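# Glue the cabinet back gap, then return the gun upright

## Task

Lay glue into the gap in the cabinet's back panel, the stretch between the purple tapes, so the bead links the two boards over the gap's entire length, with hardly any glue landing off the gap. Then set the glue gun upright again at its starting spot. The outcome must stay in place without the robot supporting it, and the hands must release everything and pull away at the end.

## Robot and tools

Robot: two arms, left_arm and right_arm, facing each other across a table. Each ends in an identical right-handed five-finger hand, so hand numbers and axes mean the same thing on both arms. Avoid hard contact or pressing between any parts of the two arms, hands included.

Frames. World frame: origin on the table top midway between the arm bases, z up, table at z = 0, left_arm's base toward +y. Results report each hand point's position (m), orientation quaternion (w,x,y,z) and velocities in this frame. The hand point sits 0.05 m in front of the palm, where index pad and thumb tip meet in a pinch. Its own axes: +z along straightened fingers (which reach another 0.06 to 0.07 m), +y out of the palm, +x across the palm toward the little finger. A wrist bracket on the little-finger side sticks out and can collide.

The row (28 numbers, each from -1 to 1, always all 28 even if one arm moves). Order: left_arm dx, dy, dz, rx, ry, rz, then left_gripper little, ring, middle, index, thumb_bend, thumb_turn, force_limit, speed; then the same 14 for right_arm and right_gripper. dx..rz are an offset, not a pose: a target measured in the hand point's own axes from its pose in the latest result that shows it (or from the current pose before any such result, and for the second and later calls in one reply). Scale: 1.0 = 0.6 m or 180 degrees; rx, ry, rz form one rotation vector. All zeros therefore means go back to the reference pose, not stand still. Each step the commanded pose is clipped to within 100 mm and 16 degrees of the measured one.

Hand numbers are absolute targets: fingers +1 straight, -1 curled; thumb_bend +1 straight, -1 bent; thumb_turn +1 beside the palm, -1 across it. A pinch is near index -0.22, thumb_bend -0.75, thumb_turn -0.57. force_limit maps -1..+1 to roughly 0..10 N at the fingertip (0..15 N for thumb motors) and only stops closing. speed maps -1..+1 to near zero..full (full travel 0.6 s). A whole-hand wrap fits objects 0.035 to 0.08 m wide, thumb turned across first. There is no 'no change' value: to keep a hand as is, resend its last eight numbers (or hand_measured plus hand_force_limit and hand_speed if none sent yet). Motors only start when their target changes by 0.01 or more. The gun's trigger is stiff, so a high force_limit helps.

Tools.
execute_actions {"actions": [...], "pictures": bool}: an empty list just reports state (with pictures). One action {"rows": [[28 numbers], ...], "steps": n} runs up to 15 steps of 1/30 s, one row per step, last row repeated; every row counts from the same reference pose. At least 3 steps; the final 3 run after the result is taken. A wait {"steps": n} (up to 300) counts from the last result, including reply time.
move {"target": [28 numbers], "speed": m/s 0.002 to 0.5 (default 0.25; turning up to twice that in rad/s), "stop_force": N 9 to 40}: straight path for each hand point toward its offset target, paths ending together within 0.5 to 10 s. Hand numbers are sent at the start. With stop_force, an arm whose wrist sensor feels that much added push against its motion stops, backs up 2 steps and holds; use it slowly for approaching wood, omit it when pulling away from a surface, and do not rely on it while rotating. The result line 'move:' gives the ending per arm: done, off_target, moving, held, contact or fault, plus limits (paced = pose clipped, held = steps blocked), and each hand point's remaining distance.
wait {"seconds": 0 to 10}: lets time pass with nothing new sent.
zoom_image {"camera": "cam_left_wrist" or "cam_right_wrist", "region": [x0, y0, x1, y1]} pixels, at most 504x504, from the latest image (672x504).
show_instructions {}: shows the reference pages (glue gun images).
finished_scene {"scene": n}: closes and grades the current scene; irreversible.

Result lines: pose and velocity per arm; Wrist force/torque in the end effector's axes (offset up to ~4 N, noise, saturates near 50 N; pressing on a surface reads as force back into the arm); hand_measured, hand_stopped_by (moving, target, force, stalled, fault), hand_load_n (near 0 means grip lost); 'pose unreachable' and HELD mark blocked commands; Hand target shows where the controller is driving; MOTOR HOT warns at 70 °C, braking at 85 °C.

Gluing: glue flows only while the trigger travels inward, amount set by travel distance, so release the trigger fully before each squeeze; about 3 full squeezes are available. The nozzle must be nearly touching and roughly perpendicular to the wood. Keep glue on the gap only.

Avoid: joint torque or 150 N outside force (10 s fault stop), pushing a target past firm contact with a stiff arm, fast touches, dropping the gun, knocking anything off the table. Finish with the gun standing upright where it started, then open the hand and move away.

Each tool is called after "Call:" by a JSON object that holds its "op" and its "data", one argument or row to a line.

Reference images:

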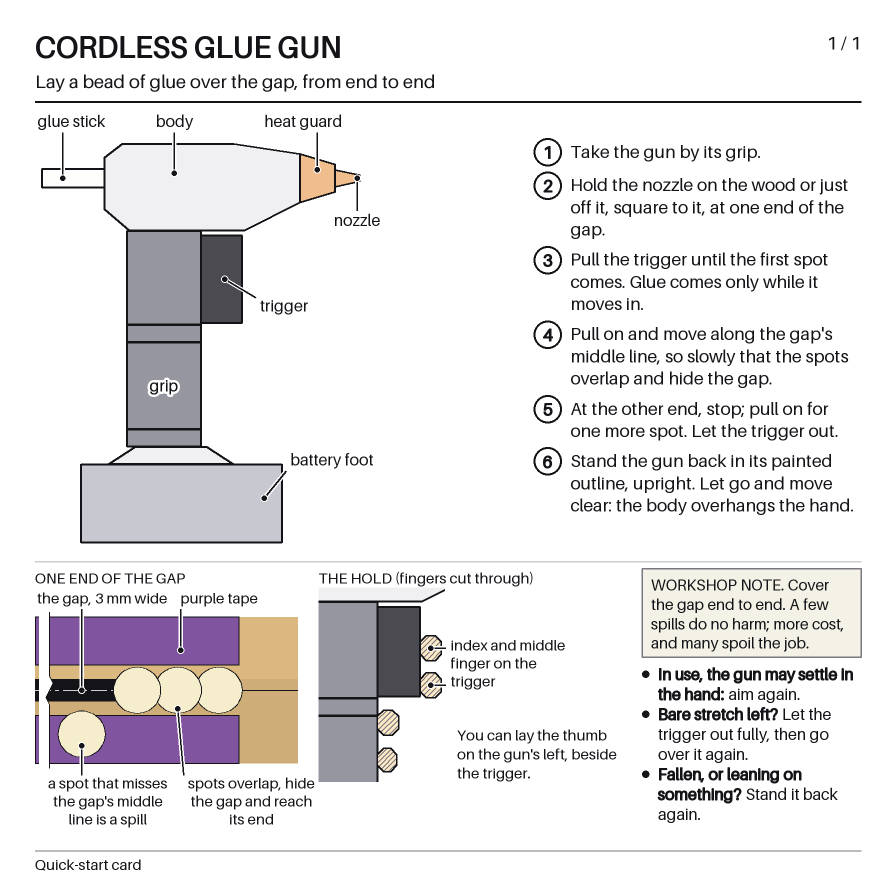

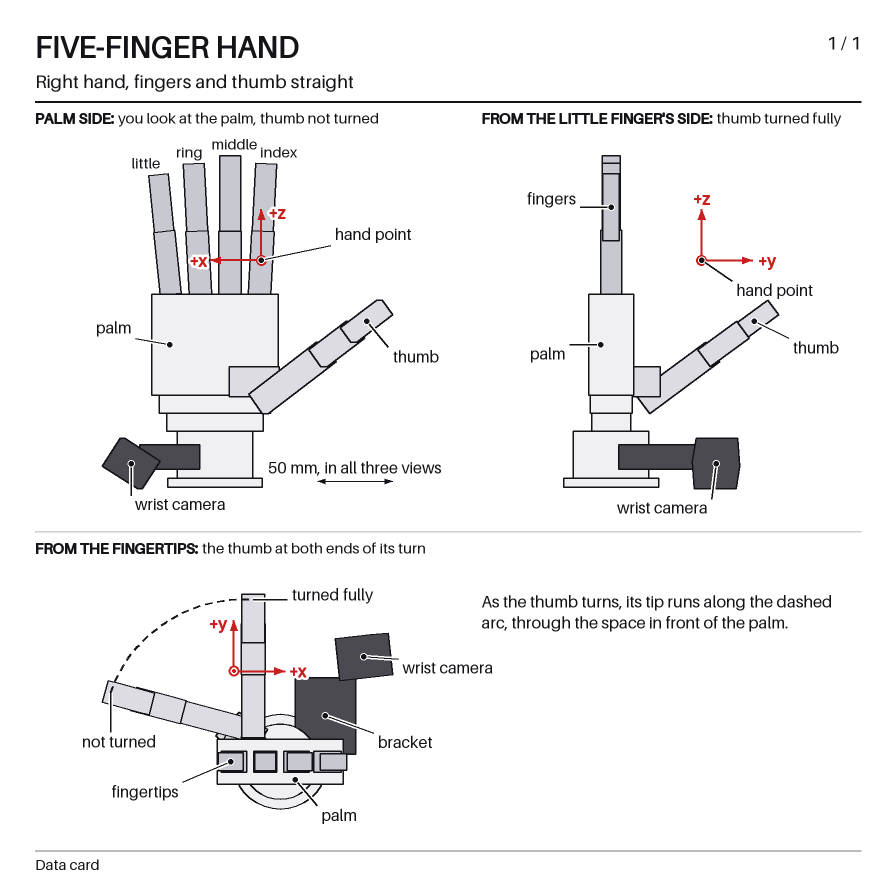

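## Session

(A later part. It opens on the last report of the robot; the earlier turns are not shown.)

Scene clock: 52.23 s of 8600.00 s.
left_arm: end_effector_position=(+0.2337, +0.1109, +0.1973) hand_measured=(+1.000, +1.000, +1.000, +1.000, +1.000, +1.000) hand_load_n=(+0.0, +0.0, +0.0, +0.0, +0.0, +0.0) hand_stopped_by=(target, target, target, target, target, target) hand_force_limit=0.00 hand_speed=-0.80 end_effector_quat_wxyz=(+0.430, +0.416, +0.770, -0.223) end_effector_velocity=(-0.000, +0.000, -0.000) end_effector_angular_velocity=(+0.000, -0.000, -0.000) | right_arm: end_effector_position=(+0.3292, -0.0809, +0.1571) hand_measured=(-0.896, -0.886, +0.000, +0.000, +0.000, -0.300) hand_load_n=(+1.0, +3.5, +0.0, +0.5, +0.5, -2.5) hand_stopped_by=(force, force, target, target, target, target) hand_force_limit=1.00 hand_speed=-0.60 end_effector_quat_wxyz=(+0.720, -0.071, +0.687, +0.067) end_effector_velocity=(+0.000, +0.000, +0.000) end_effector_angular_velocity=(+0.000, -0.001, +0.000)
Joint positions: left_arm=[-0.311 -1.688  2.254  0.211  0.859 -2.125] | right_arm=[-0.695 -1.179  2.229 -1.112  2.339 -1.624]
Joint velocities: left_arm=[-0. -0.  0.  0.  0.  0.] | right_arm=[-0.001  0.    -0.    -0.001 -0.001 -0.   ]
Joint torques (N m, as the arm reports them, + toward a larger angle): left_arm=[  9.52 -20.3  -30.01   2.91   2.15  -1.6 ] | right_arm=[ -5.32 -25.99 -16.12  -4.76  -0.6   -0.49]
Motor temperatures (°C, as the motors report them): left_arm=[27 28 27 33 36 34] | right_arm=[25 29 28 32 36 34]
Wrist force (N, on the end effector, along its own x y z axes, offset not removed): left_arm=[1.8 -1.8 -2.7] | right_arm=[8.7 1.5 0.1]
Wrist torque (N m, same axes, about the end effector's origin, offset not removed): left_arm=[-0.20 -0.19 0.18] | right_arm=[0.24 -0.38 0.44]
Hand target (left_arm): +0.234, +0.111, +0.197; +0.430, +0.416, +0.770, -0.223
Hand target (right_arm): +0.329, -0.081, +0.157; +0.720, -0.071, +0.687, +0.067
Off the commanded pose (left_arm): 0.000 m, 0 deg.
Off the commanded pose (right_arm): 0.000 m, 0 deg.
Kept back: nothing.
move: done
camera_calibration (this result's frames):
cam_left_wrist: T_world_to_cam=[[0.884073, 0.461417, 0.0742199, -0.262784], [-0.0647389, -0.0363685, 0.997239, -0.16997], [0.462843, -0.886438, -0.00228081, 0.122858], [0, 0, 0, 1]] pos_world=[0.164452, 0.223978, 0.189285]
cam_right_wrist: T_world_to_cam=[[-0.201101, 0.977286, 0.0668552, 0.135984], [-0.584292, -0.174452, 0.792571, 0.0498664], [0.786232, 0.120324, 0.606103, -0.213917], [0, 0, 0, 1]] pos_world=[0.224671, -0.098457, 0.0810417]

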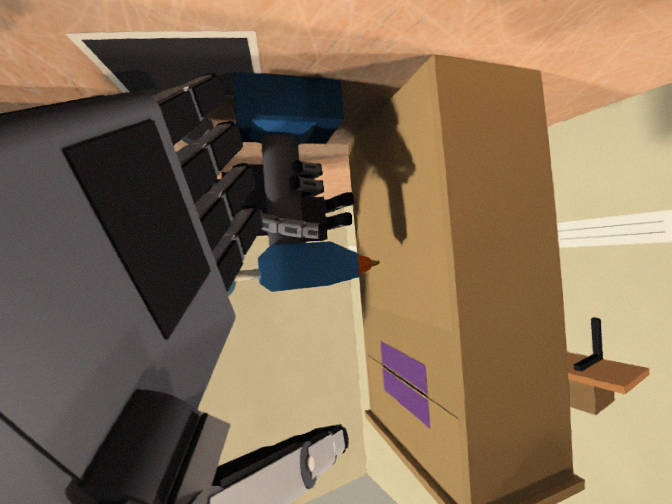

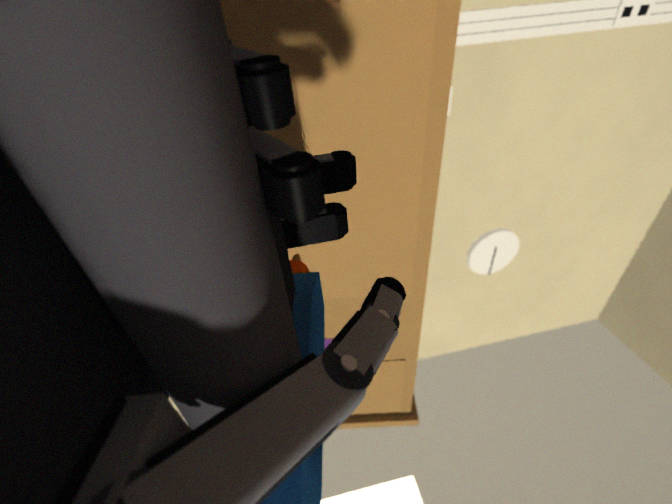

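Call:
{"op": "move", "data": {
  "target": [0,0,0,0,0,0,1,1,1,1,1,1,0,-0.8,0.009,0,-0.005,0,0,0,-0.6,-0.6,0.1,0.1,0.0,-0.3,1,-0.6],
  "speed": 0.005
}}

Call:
{"op": "move", "data": {
  "target": [0,0,0,0,0,0,1,1,1,1,1,1,0,-0.8,0,0,0,0,0,0,-0.6,-0.6,0.1,0.1,0.0,-0.15,1,-0.7]
}}

Call:
{"op": "zoom_image", "data": {
  "camera": "cam_left_wrist",
  "region": [220, 60, 400, 300]
}}

Scene clock: 54.30 s of 8600.00 s.
left_arm: end_effector_position=(+0.2337, +0.1109, +0.1973) hand_measured=(+1.000, +1.000, +1.000, +1.000, +1.000, +1.000) hand_load_n=(+0.0, +0.0, +0.0, +0.0, +0.0, +0.0) hand_stopped_by=(target, target, target, target, target, target) hand_force_limit=0.00 hand_speed=-0.80 end_effector_quat_wxyz=(+0.430, +0.416, +0.770, -0.223) end_effector_velocity=(-0.001, -0.000, +0.000) end_effector_angular_velocity=(+0.000, -0.000, -0.002) | right_arm: end_effector_position=(+0.3265, -0.0815, +0.1517) hand_measured=(-0.600, -0.600, +0.100, +0.100, +0.000, -0.300) hand_load_n=(+0.0, +0.0, +0.0, +0.5, +0.0, +0.0) hand_stopped_by=(target, target, target, target, target, target) hand_force_limit=1.00 hand_speed=-0.60 end_effector_quat_wxyz=(+0.720, -0.071, +0.687, +0.067) end_effector_velocity=(-0.000, -0.000, -0.001) end_effector_angular_velocity=(-0.000, +0.000, -0.000)
Joint positions: left_arm=[-0.311 -1.688  2.254  0.211  0.859 -2.125] | right_arm=[-0.689 -1.167  2.234 -1.13   2.344 -1.625]
Joint velocities: left_arm=[-0.002  0.    -0.     0.     0.     0.   ] | right_arm=[ 0.     0.003  0.001 -0.003  0.    -0.   ]
Joint torques (N m, as the arm reports them, + toward a larger angle): left_arm=[  9.27 -19.99 -30.34   2.96   2.04  -1.54] | right_arm=[  9.15 -21.6   -0.03  -3.37   2.1   -2.13]
Motor temperatures (°C, as the motors report them): left_arm=[27 28 27 33 36 34] | right_arm=[25 29 28 32 36 34]
Wrist force (N, on the end effector, along its own x y z axes, offset not removed): left_arm=[3.9 -0.1 -2.3] | right_arm=[-0.3 0.1 2.2]
Wrist torque (N m, same axes, about the end effector's origin, offset not removed): left_arm=[0.15 -0.41 0.34] | right_arm=[0.13 -0.17 0.20]
Hand target (left_arm): +0.234, +0.111, +0.197; +0.430, +0.416, +0.770, -0.223
Hand target (right_arm): +0.326, -0.081, +0.152; +0.720, -0.071, +0.687, +0.067
Off the commanded pose (left_arm): 0.000 m, 0 deg.
Off the commanded pose (right_arm): 0.000 m, 0 deg.
Kept back: nothing.
move: done
camera_calibration (this result's frames):
cam_left_wrist: T_world_to_cam=[[0.884073, 0.461417, 0.0742198, -0.262784], [-0.0647389, -0.0363684, 0.997239, -0.16997], [0.462842, -0.886438, -0.0022807, 0.122858], [0, 0, 0, 1]] pos_world=[0.164452, 0.223978, 0.189285]
cam_right_wrist: T_world_to_cam=[[-0.201088, 0.977288, 0.0668726, 0.136373], [-0.584279, -0.174456, 0.79258, 0.0525005], [0.786245, 0.120306, 0.60609, -0.208527], [0, 0, 0, 1]] pos_world=[0.222051, -0.0990294, 0.0756555]

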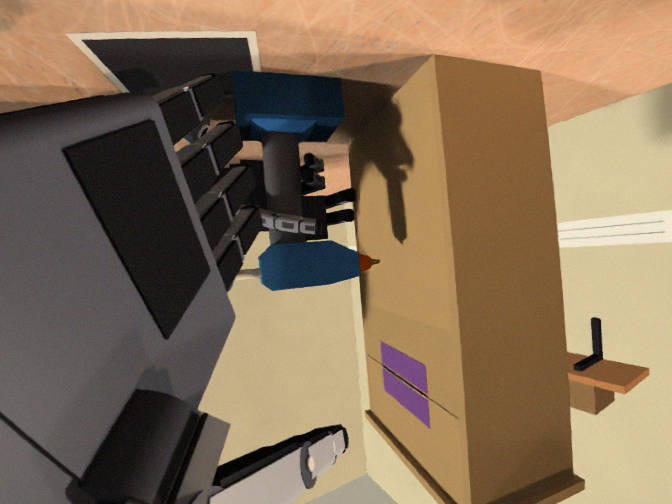

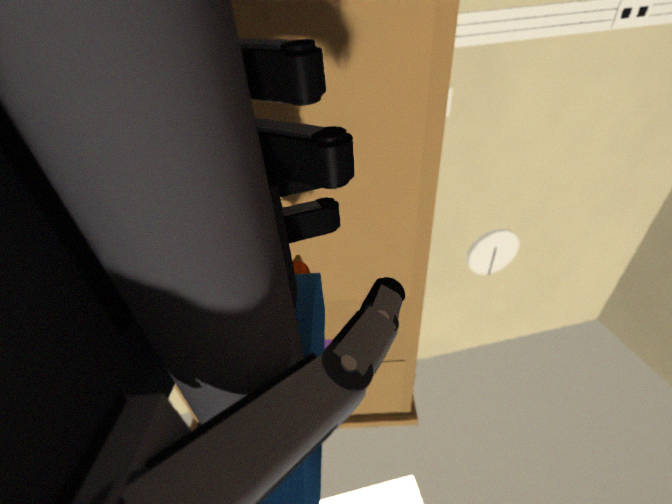

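Scene clock: 54.93 s of 8600.00 s.
left_arm: end_effector_position=(+0.2337, +0.1109, +0.1973) hand_measured=(+1.000, +1.000, +1.000, +1.000, +1.000, +1.000) hand_load_n=(+0.0, +0.0, +0.0, +0.0, +0.0, +0.0) hand_stopped_by=(target, target, target, target, target, target) hand_force_limit=0.00 hand_speed=-0.80 end_effector_quat_wxyz=(+0.430, +0.416, +0.770, -0.223) end_effector_velocity=(+0.000, +0.000, -0.000) end_effector_angular_velocity=(+0.000, -0.000, +0.001) | right_arm: end_effector_position=(+0.3265, -0.0815, +0.1517) hand_measured=(-0.600, -0.600, +0.100, +0.100, +0.000, -0.150) hand_load_n=(+0.0, +0.0, +0.0, +0.5, +0.0, +0.0) hand_stopped_by=(target, target, target, target, target, target) hand_force_limit=1.00 hand_speed=-0.70 end_effector_quat_wxyz=(+0.720, -0.071, +0.687, +0.067) end_effector_velocity=(-0.000, -0.000, +0.000) end_effector_angular_velocity=(+0.000, -0.000, -0.001)
Joint positions: left_arm=[-0.311 -1.688  2.254  0.211  0.859 -2.125] | right_arm=[-0.689 -1.167  2.234 -1.13   2.344 -1.625]
Joint velocities: left_arm=[ 0.  0.  0.  0. -0. -0.] | right_arm=[ 0.    -0.     0.    -0.001  0.001 -0.   ]
Joint torques (N m, as the arm reports them, + toward a larger angle): left_arm=[  9.25 -20.18 -30.53   2.96   2.    -1.68] | right_arm=[  3.96 -39.03  -6.82   1.12   0.95  -1.87]
Motor temperatures (°C, as the motors report them): left_arm=[27 28 27 33 36 34] | right_arm=[25 29 28 32 36 34]
Wrist force (N, on the end effector, along its own x y z axes, offset not removed): left_arm=[1.8 -1.2 1.4] | right_arm=[0.4 1.0 1.7]
Wrist torque (N m, same axes, about the end effector's origin, offset not removed): left_arm=[-0.33 -0.58 0.24] | right_arm=[0.38 -0.28 0.20]
Hand target (left_arm): +0.234, +0.111, +0.197; +0.430, +0.416, +0.770, -0.223
Hand target (right_arm): +0.327, -0.081, +0.152; +0.720, -0.071, +0.687, +0.067
Off the commanded pose (left_arm): 0.000 m, 0 deg.
Off the commanded pose (right_arm): 0.000 m, 0 deg.
Kept back: nothing.
move: done
camera_calibration (this result's frames):
cam_left_wrist: T_world_to_cam=[[0.884073, 0.461417, 0.0742197, -0.262784], [-0.0647387, -0.0363685, 0.997239, -0.16997], [0.462842, -0.886438, -0.00228087, 0.122858], [0, 0, 0, 1]] pos_world=[0.164452, 0.223978, 0.189285]
cam_right_wrist: T_world_to_cam=[[-0.201084, 0.977294, 0.0667888, 0.136394], [-0.584227, -0.174377, 0.792636, 0.0525174], [0.786285, 0.120367, 0.606027, -0.208467], [0, 0, 0, 1]] pos_world=[0.222023, -0.0990471, 0.0755995]

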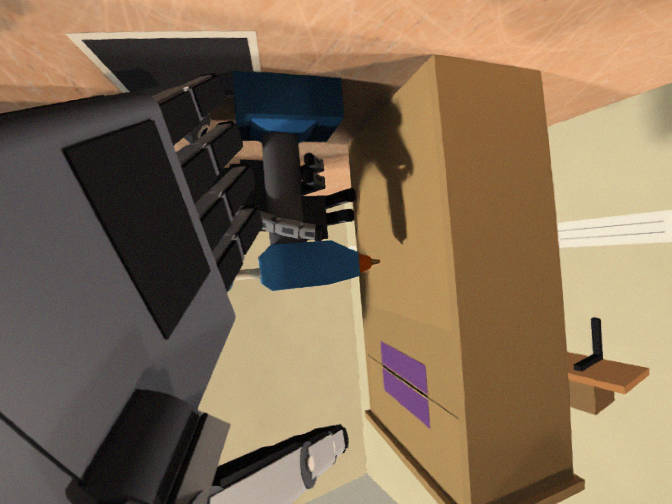

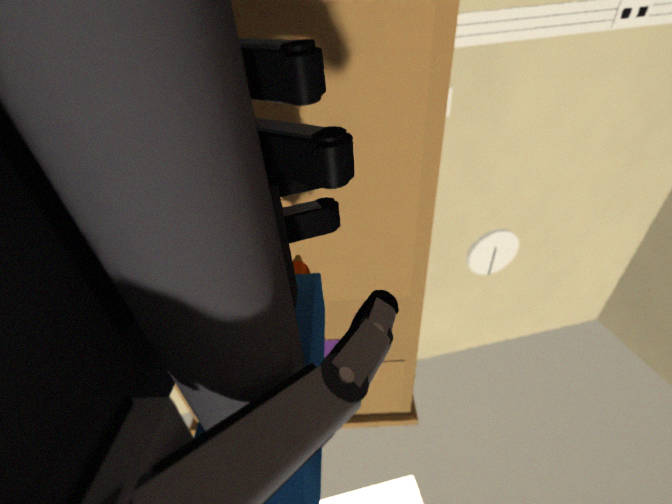

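Region (220, 60, 400, 300) of cam_left_wrist's 672x504 image, scaled by 2.100, with more detail than that image has; it fills the left 378 columns of this view, and the rest is white.

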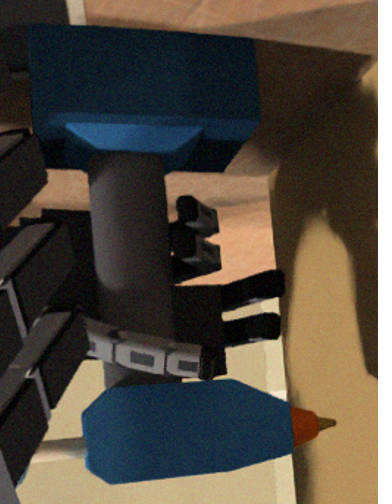

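Call:
{"op": "move", "data": {
  "target": [0,0,0,0,0,0,1,1,1,1,1,1,0,-0.8,0,0,0,0,0,0,-1,-1,0.1,0.1,-1,-0.15,0.9,-0.85]
}}

Call:
{"op": "zoom_image", "data": {
  "camera": "cam_left_wrist",
  "region": [220, 60, 400, 300]
}}

Scene clock: 58.47 s of 8600.00 s.
left_arm: end_effector_position=(+0.2337, +0.1109, +0.1973) hand_measured=(+1.000, +1.000, +1.000, +1.000, +1.000, +1.000) hand_load_n=(+0.0, +0.0, +0.0, +0.0, +0.0, +0.0) hand_stopped_by=(target, target, target, target, target, target) hand_force_limit=0.00 hand_speed=-0.80 end_effector_quat_wxyz=(+0.430, +0.416, +0.770, -0.223) end_effector_velocity=(+0.000, +0.000, -0.000) end_effector_angular_velocity=(+0.001, -0.001, -0.000) | right_arm: end_effector_position=(+0.3265, -0.0815, +0.1517) hand_measured=(-0.888, -0.862, +0.100, +0.100, -0.452, -0.150) hand_load_n=(+10.0, +8.0, +0.0, +0.0, +14.0, +4.0) hand_stopped_by=(force, force, target, target, force, target) hand_force_limit=0.90 hand_speed=-0.85 end_effector_quat_wxyz=(+0.720, -0.071, +0.687, +0.067) end_effector_velocity=(+0.000, -0.000, -0.000) end_effector_angular_velocity=(-0.000, +0.000, -0.000)
Joint positions: left_arm=[-0.311 -1.688  2.254  0.211  0.859 -2.125] | right_arm=[-0.689 -1.167  2.234 -1.13   2.344 -1.625]
Joint velocities: left_arm=[-0.    -0.     0.001  0.    -0.     0.001] | right_arm=[-0.001 -0.     0.     0.001 -0.    -0.   ]
Joint torques (N m, as the arm reports them, + toward a larger angle): left_arm=[  9.31 -19.64 -29.8    2.94   2.09  -1.51] | right_arm=[  2.83 -11.41 -11.42   0.94   0.11  -1.93]
Motor temperatures (°C, as the motors report them): left_arm=[27 28 27 33 36 34] | right_arm=[25 29 28 32 36 34]
Wrist force (N, on the end effector, along its own x y z axes, offset not removed): left_arm=[2.6 -4.0 0.0] | right_arm=[-13.5 -0.5 1.4]
Wrist torque (N m, same axes, about the end effector's origin, offset not removed): left_arm=[-0.66 -0.46 0.19] | right_arm=[0.01 -0.86 0.45]
Hand target (left_arm): +0.234, +0.111, +0.197; +0.430, +0.416, +0.770, -0.223
Hand target (right_arm): +0.327, -0.081, +0.152; +0.720, -0.071, +0.687, +0.067
Off the commanded pose (left_arm): 0.000 m, 0 deg.
Off the commanded pose (right_arm): 0.000 m, 0 deg.
Kept back: nothing.
move: done
camera_calibration (this result's frames):
cam_left_wrist: T_world_to_cam=[[0.884073, 0.461417, 0.0742195, -0.262784], [-0.0647386, -0.0363682, 0.997239, -0.16997], [0.462842, -0.886438, -0.0022807, 0.122858], [0, 0, 0, 1]] pos_world=[0.164452, 0.223978, 0.189285]
cam_right_wrist: T_world_to_cam=[[-0.201085, 0.977294, 0.0667938, 0.136393], [-0.58423, -0.174382, 0.792632, 0.0525171], [0.786282, 0.120363, 0.60603, -0.208468], [0, 0, 0, 1]] pos_world=[0.222023, -0.0990463, 0.0756009]

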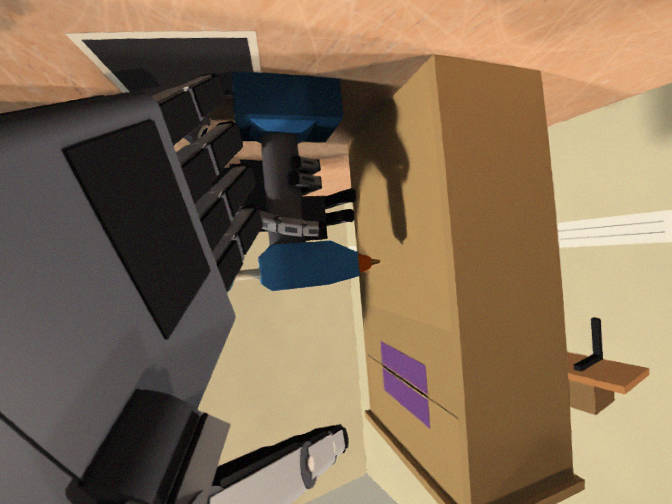

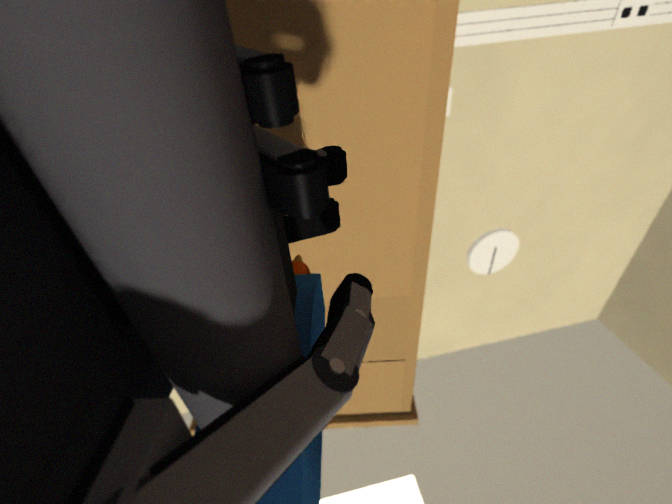

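Region (220, 60, 400, 300) of cam_left_wrist's 672x504 image, scaled by 2.100, with more detail than that image has; it fills the left 378 columns of this view, and the rest is white.

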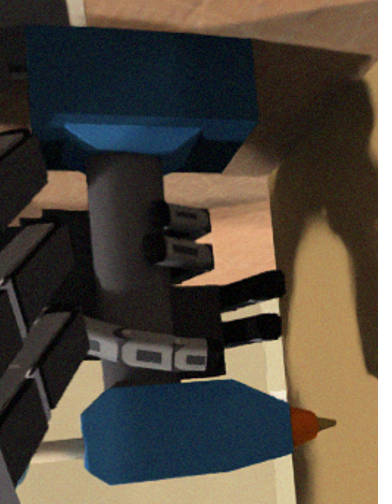

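Call:
{"op": "move", "data": {
  "target": [0,0,0,0,0,0,1,1,1,1,1,1,0,-0.8,0,0,0,0,0,0,-1,-1,0.1,0.1,-0.3,-0.02,0.9,-0.7]
}}

Call:
{"op": "move", "data": {
  "target": [0,0,0,0,0,0,1,1,1,1,1,1,0,-0.8,0,0,0,0,0,0,-0.99,-0.99,0.1,0.1,-1,-0.02,0.9,-0.85]
}}

Call:
{"op": "zoom_image", "data": {
  "camera": "cam_left_wrist",
  "region": [220, 60, 400, 300]
}}

Scene clock: 59.50 s of 8600.00 s.
left_arm: end_effector_position=(+0.2337, +0.1109, +0.1973) hand_measured=(+1.000, +1.000, +1.000, +1.000, +1.000, +1.000) hand_load_n=(+0.0, +0.0, +0.0, +0.0, +0.0, +0.0) hand_stopped_by=(target, target, target, target, target, target) hand_force_limit=0.00 hand_speed=-0.80 end_effector_quat_wxyz=(+0.430, +0.416, +0.770, -0.223) end_effector_velocity=(-0.000, -0.000, -0.000) end_effector_angular_velocity=(+0.000, -0.000, -0.001) | right_arm: end_effector_position=(+0.3265, -0.0815, +0.1516) hand_measured=(-0.888, -0.862, +0.100, +0.100, -0.294, -0.022) hand_load_n=(+10.0, +8.5, +0.0, +0.5, +7.0, -13.5) hand_stopped_by=(force, force, target, target, target, target) hand_force_limit=0.90 hand_speed=-0.70 end_effector_quat_wxyz=(+0.720, -0.071, +0.687, +0.067) end_effector_velocity=(+0.002, -0.001, +0.000) end_effector_angular_velocity=(+0.000, -0.000, -0.003)
Joint positions: left_arm=[-0.311 -1.688  2.254  0.211  0.859 -2.125] | right_arm=[-0.689 -1.167  2.234 -1.13   2.344 -1.625]
Joint velocities: left_arm=[-0.     0.     0.    -0.     0.     0.001] | right_arm=[-0.003 -0.    -0.    -0.    -0.001 -0.   ]
Joint torques (N m, as the arm reports them, + toward a larger angle): left_arm=[  9.25 -20.   -29.37   2.94   2.08  -1.49] | right_arm=[  3.75 -20.63 -11.28   0.99   0.32  -1.78]
Motor temperatures (°C, as the motors report them): left_arm=[27 28 27 33 36 34] | right_arm=[25 29 28 32 36 34]
Wrist force (N, on the end effector, along its own x y z axes, offset not removed): left_arm=[1.3 -1.9 -0.5] | right_arm=[-8.8 -0.7 5.2]
Wrist torque (N m, same axes, about the end effector's origin, offset not removed): left_arm=[-0.42 -0.18 0.06] | right_arm=[0.13 -0.98 0.07]
Hand target (left_arm): +0.234, +0.111, +0.197; +0.430, +0.416, +0.770, -0.223
Hand target (right_arm): +0.327, -0.081, +0.152; +0.720, -0.071, +0.687, +0.067
Off the commanded pose (left_arm): 0.000 m, 0 deg.
Off the commanded pose (right_arm): 0.000 m, 0 deg.
Kept back: nothing.
move: done
camera_calibration (this result's frames):
cam_left_wrist: T_world_to_cam=[[0.884073, 0.461417, 0.0742196, -0.262784], [-0.0647385, -0.0363685, 0.997239, -0.16997], [0.462843, -0.886438, -0.00228094, 0.122858], [0, 0, 0, 1]] pos_world=[0.164452, 0.223978, 0.189285]
cam_right_wrist: T_world_to_cam=[[-0.201083, 0.977296, 0.0667722, 0.136398], [-0.584216, -0.174362, 0.792647, 0.0525262], [0.786293, 0.120378, 0.606013, -0.208457], [0, 0, 0, 1]] pos_world=[0.222022, -0.0990486, 0.0755852]

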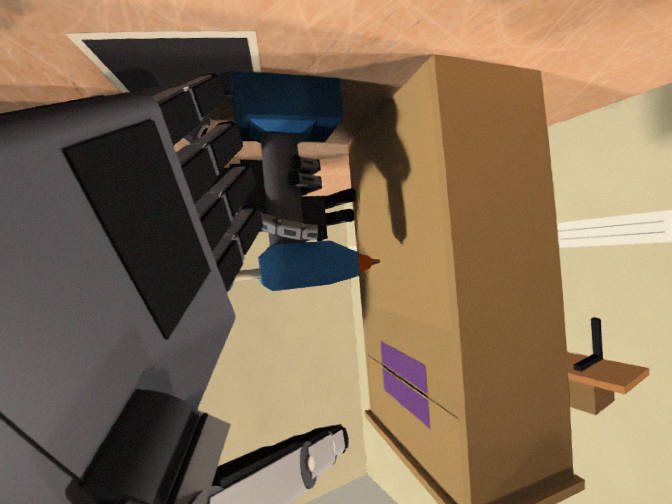

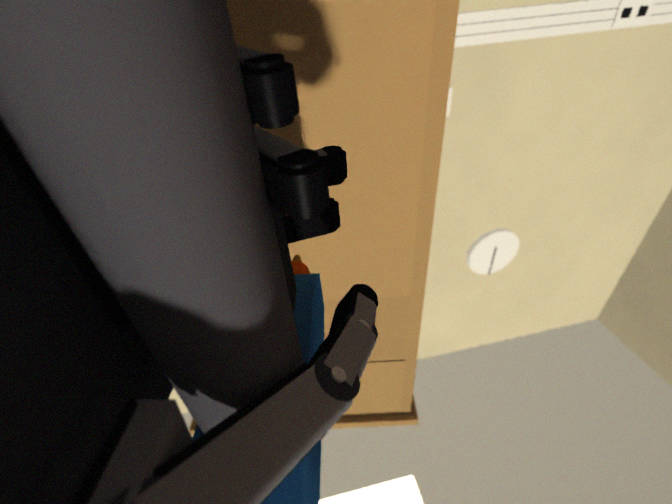

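Scene clock: 60.83 s of 8600.00 s.
left_arm: end_effector_position=(+0.2337, +0.1109, +0.1973) hand_measured=(+1.000, +1.000, +1.000, +1.000, +1.000, +1.000) hand_load_n=(+0.0, +0.0, +0.0, +0.0, +0.0, +0.0) hand_stopped_by=(target, target, target, target, target, target) hand_force_limit=0.00 hand_speed=-0.80 end_effector_quat_wxyz=(+0.430, +0.416, +0.770, -0.223) end_effector_velocity=(+0.000, +0.000, -0.000) end_effector_angular_velocity=(+0.000, +0.000, +0.001) | right_arm: end_effector_position=(+0.3265, -0.0815, +0.1516) hand_measured=(-0.888, -0.868, +0.100, +0.100, -0.438, -0.022) hand_load_n=(+10.0, +10.0, +0.0, +0.5, +14.0, -14.0) hand_stopped_by=(force, force, target, target, force, target) hand_force_limit=0.90 hand_speed=-0.85 end_effector_quat_wxyz=(+0.720, -0.071, +0.687, +0.067) end_effector_velocity=(-0.000, -0.000, +0.000) end_effector_angular_velocity=(-0.000, +0.000, -0.001)
Joint positions: left_arm=[-0.311 -1.688  2.254  0.211  0.859 -2.125] | right_arm=[-0.689 -1.167  2.234 -1.13   2.344 -1.625]
Joint velocities: left_arm=[ 0.001 -0.     0.001  0.     0.    -0.001] | right_arm=[ 0.    -0.     0.     0.     0.001 -0.   ]
Joint torques (N m, as the arm reports them, + toward a larger angle): left_arm=[  8.21 -18.93 -29.65   2.94   1.94  -1.47] | right_arm=[  3.69 -20.8  -11.15   1.17   0.28  -1.89]
Motor temperatures (°C, as the motors report them): left_arm=[27 28 27 33 36 34] | right_arm=[25 29 28 32 36 34]
Wrist force (N, on the end effector, along its own x y z axes, offset not removed): left_arm=[-0.5 -0.7 -1.2] | right_arm=[-13.1 -3.3 2.8]
Wrist torque (N m, same axes, about the end effector's origin, offset not removed): left_arm=[-0.19 0.07 0.12] | right_arm=[-0.13 -0.97 -0.20]
Hand target (left_arm): +0.234, +0.111, +0.197; +0.430, +0.416, +0.770, -0.223
Hand target (right_arm): +0.327, -0.081, +0.152; +0.720, -0.071, +0.687, +0.067
Off the commanded pose (left_arm): 0.000 m, 0 deg.
Off the commanded pose (right_arm): 0.000 m, 0 deg.
Kept back: nothing.
move: done
camera_calibration (this result's frames):
cam_left_wrist: T_world_to_cam=[[0.884073, 0.461417, 0.0742196, -0.262784], [-0.0647386, -0.0363683, 0.997239, -0.16997], [0.462842, -0.886438, -0.00228078, 0.122858], [0, 0, 0, 1]] pos_world=[0.164452, 0.223978, 0.189285]
cam_right_wrist: T_world_to_cam=[[-0.201083, 0.977296, 0.0667724, 0.136398], [-0.584217, -0.174362, 0.792647, 0.0525261], [0.786293, 0.120379, 0.606014, -0.208457], [0, 0, 0, 1]] pos_world=[0.222022, -0.0990485, 0.0755852]

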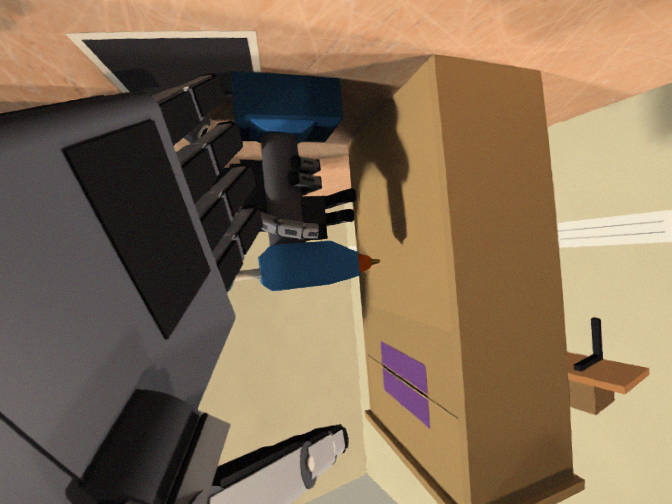

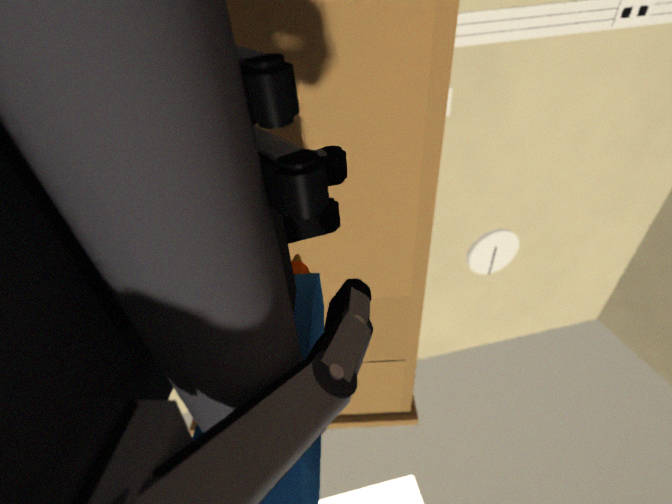

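Region (220, 60, 400, 300) of cam_left_wrist's 672x504 image, scaled by 2.100, with more detail than that image has; it fills the left 378 columns of this view, and the rest is white.

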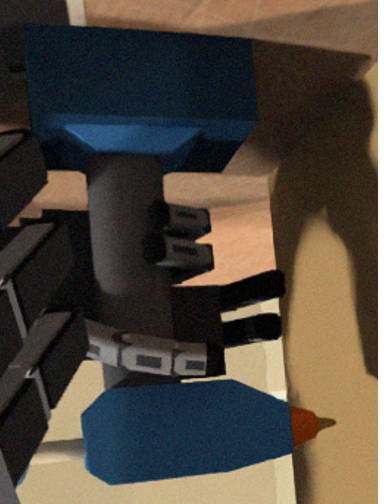

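Call:
{"op": "move", "data": {
  "target": [-0.260,0.0043,-0.163,0,0,0,1,1,1,1,1,1,0,-0.8,-0.278,0.027,0.0595,0,0,0,-0.99,-0.99,0.1,0.1,-1,-0.02,0.9,-0.85],
  "speed": 0.1
}}

Call:
{"op": "zoom_image", "data": {
  "camera": "cam_left_wrist",
  "region": [250, 130, 470, 300]
}}

Call:
{"op": "zoom_image", "data": {
  "camera": "cam_right_wrist",
  "region": [270, 210, 370, 310]
}}

Scene clock: 63.43 s of 8600.00 s.
left_arm: end_effector_position=(+0.2334, +0.1107, +0.3811) hand_measured=(+1.000, +1.000, +1.000, +1.000, +1.000, +1.000) hand_load_n=(+0.0, +0.0, +0.0, +0.0, +0.0, +0.0) hand_stopped_by=(target, target, target, target, target, target) hand_force_limit=0.00 hand_speed=-0.80 end_effector_quat_wxyz=(+0.430, +0.416, +0.770, -0.223) end_effector_velocity=(-0.000, -0.000, +0.003) end_effector_angular_velocity=(+0.002, -0.000, +0.001) | right_arm: end_effector_position=(+0.3506, -0.0585, +0.3196) hand_measured=(-0.888, -0.868, +0.100, +0.100, -0.438, -0.022) hand_load_n=(+3.5, +6.0, +0.0, +0.5, +13.0, -13.0) hand_stopped_by=(force, force, target, target, force, target) hand_force_limit=0.90 hand_speed=-0.85 end_effector_quat_wxyz=(+0.720, -0.071, +0.687, +0.067) end_effector_velocity=(+0.000, +0.001, +0.003) end_effector_angular_velocity=(+0.000, +0.000, +0.002)
Joint positions: left_arm=[-0.312 -1.833  1.872  0.739  0.858 -2.126] | right_arm=[-0.707 -1.445  2.    -0.616  2.327 -1.623]
Joint velocities: left_arm=[-0.     0.001 -0.008  0.009 -0.    -0.001] | right_arm=[-0.    -0.002 -0.006  0.008 -0.003  0.001]
Joint torques (N m, as the arm reports them, + toward a larger angle): left_arm=[-11.18   1.15 -33.19   3.13  -3.28  -1.64] | right_arm=[-10.23 -40.52 -31.19  -1.05  -2.03   2.52]
Motor temperatures (°C, as the motors report them): left_arm=[27 28 28 33 36 34] | right_arm=[25 29 28 32 36 34]
Wrist force (N, on the end effector, along its own x y z axes, offset not removed): left_arm=[1.1 -1.6 -3.1] | right_arm=[8.2 1.9 0.4]
Wrist torque (N m, same axes, about the end effector's origin, offset not removed): left_arm=[0.03 -0.12 -0.10] | right_arm=[0.37 -0.30 0.33]
Hand target (left_arm): +0.233, +0.111, +0.381; +0.430, +0.416, +0.770, -0.223
Hand target (right_arm): +0.351, -0.058, +0.320; +0.720, -0.071, +0.687, +0.067
Off the commanded pose (left_arm): 0.000 m, 0 deg.
Off the commanded pose (right_arm): 0.000 m, 0 deg.
Kept back: nothing.
move: done
camera_calibration (this result's frames):
cam_left_wrist: T_world_to_cam=[[0.8841, 0.461373, 0.0741814, -0.276046], [-0.0647929, -0.0361822, 0.997243, -0.353278], [0.462785, -0.886468, -0.00209496, 0.123171], [0, 0, 0, 1]] pos_world=[0.164161, 0.223765, 0.37304]
cam_right_wrist: T_world_to_cam=[[-0.201101, 0.977294, 0.0667466, 0.107585], [-0.584361, -0.174374, 0.792538, -0.0624181], [0.786181, 0.120376, 0.606159, -0.331976], [0, 0, 0, 1]] pos_world=[0.246154, -0.076064, 0.243518]

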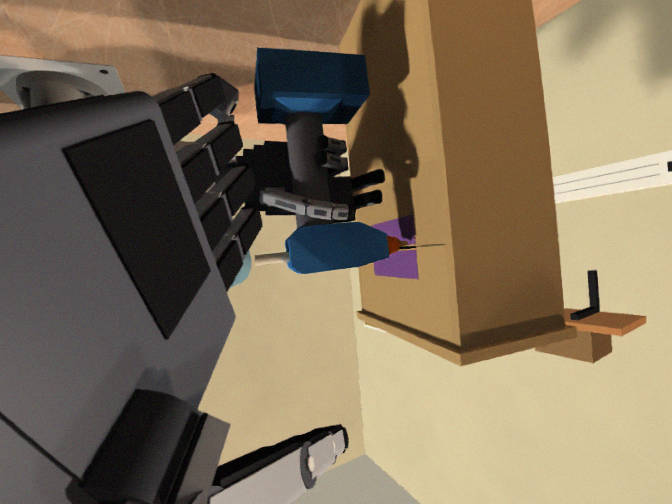

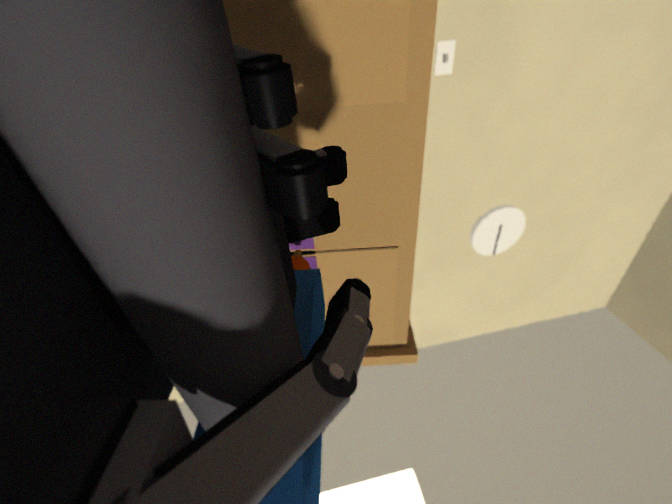

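Region (250, 130, 470, 300) of cam_left_wrist's 672x504 image, scaled by 2.291, with more detail than that image has; it fills the top 389 rows of this view, and the rest is white.

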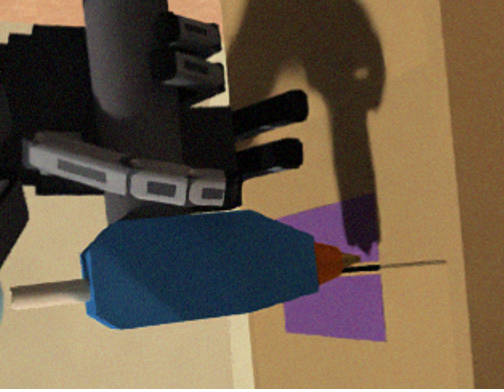

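Region (270, 210, 370, 310) of cam_right_wrist's 672x504 image, scaled by 5.040, with more detail than that image has.

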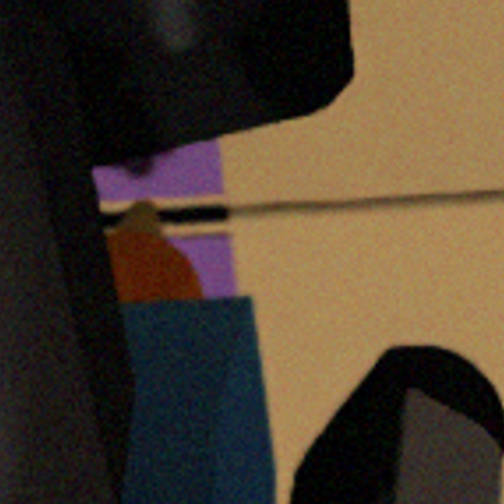

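Call:
{"op": "move", "data": {
  "target": [0,0,0,0,0,0,1,1,1,1,1,1,0,-0.8,0,0,0,0,-0.013,0,-1,-1,-0.2,-0.2,-1,-0.02,1,-0.85],
  "speed": 0.02
}}

Call:
{"op": "zoom_image", "data": {
  "camera": "cam_left_wrist",
  "region": [250, 130, 470, 300]
}}

Call:
{"op": "zoom_image", "data": {
  "camera": "cam_left_wrist",
  "region": [370, 215, 450, 275]
}}

Call:
{"op": "zoom_image", "data": {
  "camera": "cam_right_wrist",
  "region": [270, 210, 370, 310]
}}

Scene clock: 65.13 s of 8600.00 s.
left_arm: end_effector_position=(+0.2334, +0.1107, +0.3811) hand_measured=(+1.000, +1.000, +1.000, +1.000, +1.000, +1.000) hand_load_n=(+0.0, +0.0, +0.0, +0.0, +0.0, +0.0) hand_stopped_by=(target, target, target, target, target, target) hand_force_limit=0.00 hand_speed=-0.80 end_effector_quat_wxyz=(+0.430, +0.416, +0.770, -0.223) end_effector_velocity=(-0.000, -0.000, +0.000) end_effector_angular_velocity=(-0.000, +0.000, -0.001) | right_arm: end_effector_position=(+0.3506, -0.0585, +0.3196) hand_measured=(-0.910, -0.882, -0.200, -0.198, -0.438, -0.022) hand_load_n=(+9.0, +10.0, +0.5, +5.0, +13.0, -12.0) hand_stopped_by=(force, force, target, target, force, target) hand_force_limit=1.00 hand_speed=-0.85 end_effector_quat_wxyz=(+0.734, -0.069, +0.673, +0.068) end_effector_velocity=(-0.000, +0.000, +0.000) end_effector_angular_velocity=(-0.000, -0.002, +0.002)
Joint positions: left_arm=[-0.312 -1.833  1.872  0.739  0.858 -2.126] | right_arm=[-0.71  -1.441  2.026 -0.703  2.32  -1.661]
Joint velocities: left_arm=[-0.001  0.    -0.    -0.     0.    -0.   ] | right_arm=[ 0.     0.     0.001 -0.004 -0.002 -0.002]
Joint torques (N m, as the arm reports them, + toward a larger angle): left_arm=[  3.04 -16.83  -7.33  -1.2   -2.05   1.56] | right_arm=[-11.23 -21.32 -12.08  -5.23  -1.86  -1.73]
Motor temperatures (°C, as the motors report them): left_arm=[27 28 28 33 36 34] | right_arm=[25 29 28 32 36 34]
Wrist force (N, on the end effector, along its own x y z axes, offset not removed): left_arm=[3.5 -0.6 0.5] | right_arm=[9.0 1.0 0.6]
Wrist torque (N m, same axes, about the end effector's origin, offset not removed): left_arm=[-0.24 -0.59 0.09] | right_arm=[0.20 -0.42 0.39]
Hand target (left_arm): +0.233, +0.111, +0.381; +0.430, +0.416, +0.770, -0.223
Hand target (right_arm): +0.351, -0.059, +0.320; +0.734, -0.069, +0.673, +0.068
Off the commanded pose (left_arm): 0.000 m, 0 deg.
Off the commanded pose (right_arm): 0.000 m, 0 deg.
Kept back: nothing.
move: done
camera_calibration (this result's frames):
cam_left_wrist: T_world_to_cam=[[0.884116, 0.461341, 0.0741877, -0.27603], [-0.0648019, -0.0361788, 0.997242, -0.353281], [0.462752, -0.886485, -0.00209045, 0.123177], [0, 0, 0, 1]] pos_world=[0.164149, 0.223757, 0.373042]
cam_right_wrist: T_world_to_cam=[[-0.20417, 0.976686, 0.0663264, 0.108757], [-0.615384, -0.180744, 0.767225, -0.0438223], [0.761326, 0.115828, 0.63794, -0.333686], [0, 0, 0, 1]] pos_world=[0.249281, -0.0754918, 0.239279]

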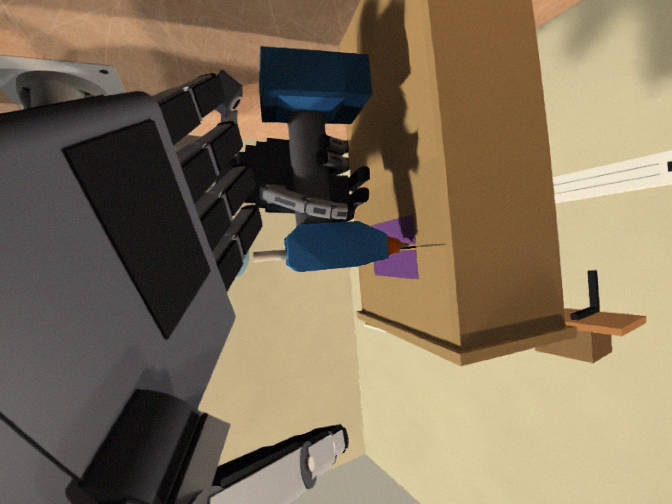

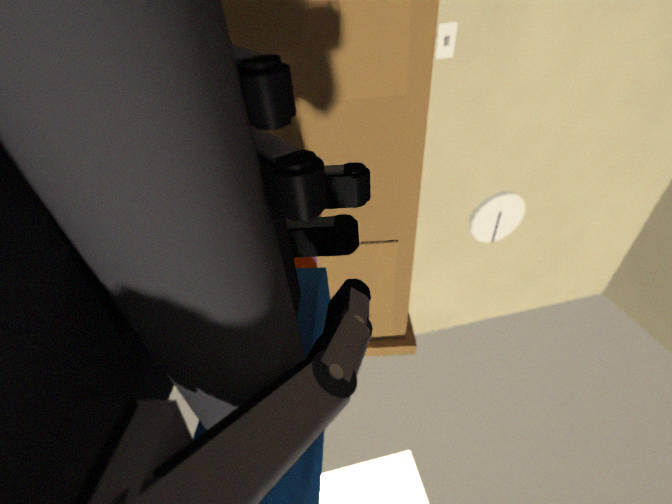

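Region (250, 130, 470, 300) of cam_left_wrist's 672x504 image, scaled by 2.291, with more detail than that image has; it fills the top 389 rows of this view, and the rest is white.

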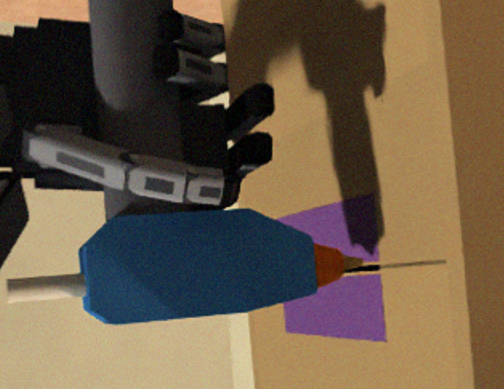

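Region (370, 215, 450, 275) of cam_left_wrist's 672x504 image, scaled by 6.300, with more detail than that image has; it fills the top 378 rows of this view, and the rest is white.

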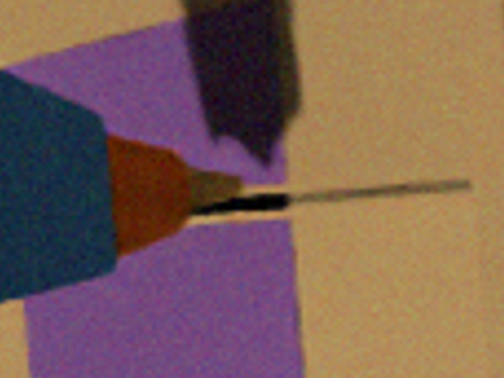

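Region (270, 210, 370, 310) of cam_right_wrist's 672x504 image, scaled by 5.040, with more detail than that image has.

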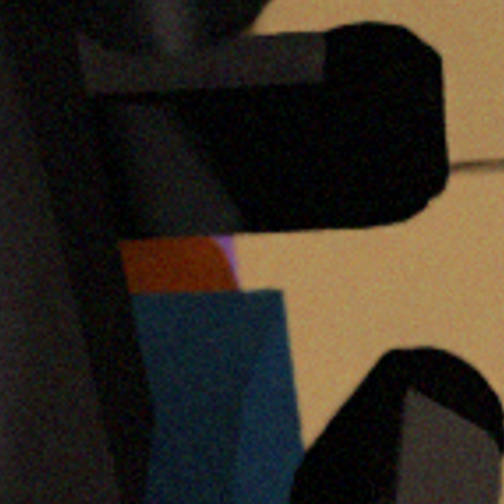

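Call:
{"op": "move", "data": {
  "target": [0,0,0,0,0,0,1,1,1,1,1,1,0,-0.8,-0.00525,0.0033,0.00713,0,0,0,-1,-1,-0.2,-0.2,-1,-0.02,1,-0.85],
  "speed": 0.01
}}

Call:
{"op": "zoom_image", "data": {
  "camera": "cam_left_wrist",
  "region": [370, 215, 450, 275]
}}

Call:
{"op": "zoom_image", "data": {
  "camera": "cam_right_wrist",
  "region": [270, 210, 370, 310]
}}

Scene clock: 66.17 s of 8600.00 s.
left_arm: end_effector_position=(+0.2334, +0.1107, +0.3811) hand_measured=(+1.000, +1.000, +1.000, +1.000, +1.000, +1.000) hand_load_n=(+0.0, +0.0, +0.0, +0.0, +0.0, +0.0) hand_stopped_by=(target, target, target, target, target, target) hand_force_limit=0.00 hand_speed=-0.80 end_effector_quat_wxyz=(+0.430, +0.416, +0.770, -0.223) end_effector_velocity=(+0.000, +0.000, -0.000) end_effector_angular_velocity=(+0.000, -0.000, +0.001) | right_arm: end_effector_position=(+0.3540, -0.0559, +0.3229) hand_measured=(-0.910, -0.882, -0.200, -0.198, -0.438, -0.022) hand_load_n=(+9.0, +10.0, +0.5, +5.0, +13.0, -12.0) hand_stopped_by=(force, force, target, target, force, target) hand_force_limit=1.00 hand_speed=-0.85 end_effector_quat_wxyz=(+0.734, -0.069, +0.673, +0.068) end_effector_velocity=(+0.002, +0.001, +0.001) end_effector_angular_velocity=(-0.001, +0.000, +0.000)
Joint positions: left_arm=[-0.312 -1.833  1.872  0.739  0.858 -2.126] | right_arm=[-0.713 -1.437  2.012 -0.692  2.317 -1.66 ]
Joint velocities: left_arm=[ 0.001  0.     0.    -0.     0.     0.   ] | right_arm=[-0.002  0.002 -0.006  0.005 -0.002  0.   ]
Joint torques (N m, as the arm reports them, + toward a larger angle): left_arm=[  5.99 -17.2   -7.55  -0.99  -1.46   1.47] | right_arm=[-10.3  -21.38 -32.73  -1.12  -1.97   2.19]
Motor temperatures (°C, as the motors report them): left_arm=[27 28 28 33 36 34] | right_arm=[25 29 28 32 36 34]
Wrist force (N, on the end effector, along its own x y z axes, offset not removed): left_arm=[3.3 -1.0 -1.2] | right_arm=[11.0 0.5 2.0]
Wrist torque (N m, same axes, about the end effector's origin, offset not removed): left_arm=[-0.32 -0.30 0.07] | right_arm=[-0.03 -0.83 0.45]
Hand target (left_arm): +0.233, +0.111, +0.381; +0.430, +0.416, +0.770, -0.223
Hand target (right_arm): +0.354, -0.056, +0.323; +0.734, -0.069, +0.673, +0.068
Off the commanded pose (left_arm): 0.000 m, 0 deg.
Off the commanded pose (right_arm): 0.000 m, 0 deg.
Kept back: nothing.
move: done
camera_calibration (this result's frames):
cam_left_wrist: T_world_to_cam=[[0.884116, 0.46134, 0.0741875, -0.27603], [-0.0648024, -0.0361775, 0.997242, -0.35328], [0.462752, -0.886485, -0.00208915, 0.123177], [0, 0, 0, 1]] pos_world=[0.164149, 0.223757, 0.373041]
cam_right_wrist: T_world_to_cam=[[-0.204172, 0.976686, 0.0663173, 0.10669], [-0.615412, -0.180742, 0.767203, -0.0438101], [0.761303, 0.115829, 0.637967, -0.338624], [0, 0, 0, 1]] pos_world=[0.252617, -0.0728982, 0.242567]

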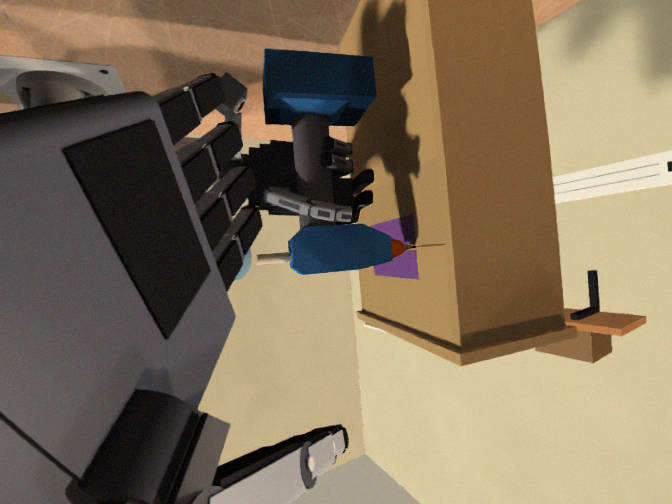

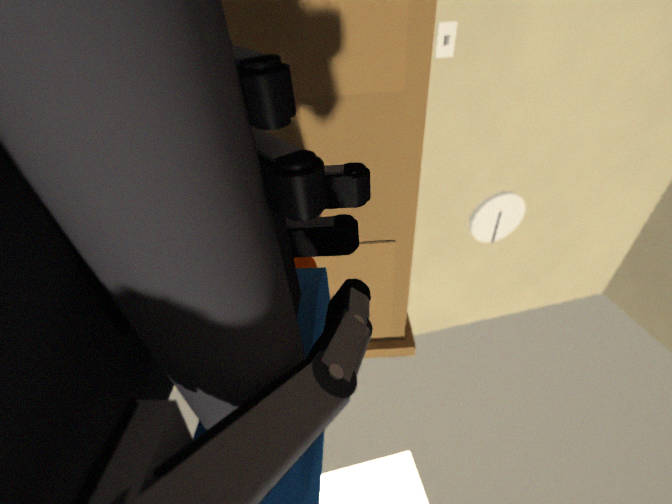

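Region (370, 215, 450, 275) of cam_left_wrist's 672x504 image, scaled by 6.300, with more detail than that image has; it fills the top 378 rows of this view, and the rest is white.

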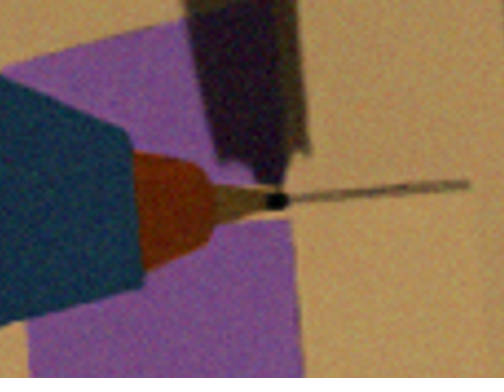

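Region (270, 210, 370, 310) of cam_right_wrist's 672x504 image, scaled by 5.040, with more detail than that image has.

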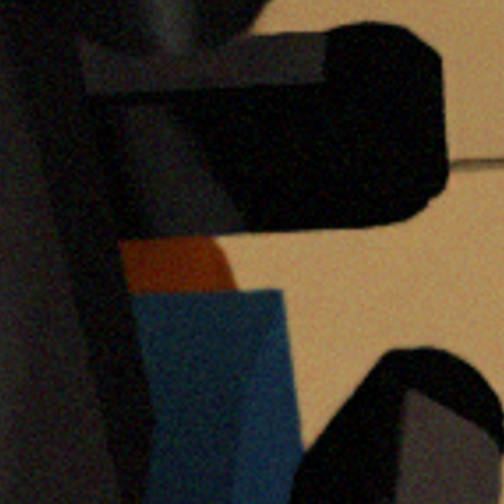

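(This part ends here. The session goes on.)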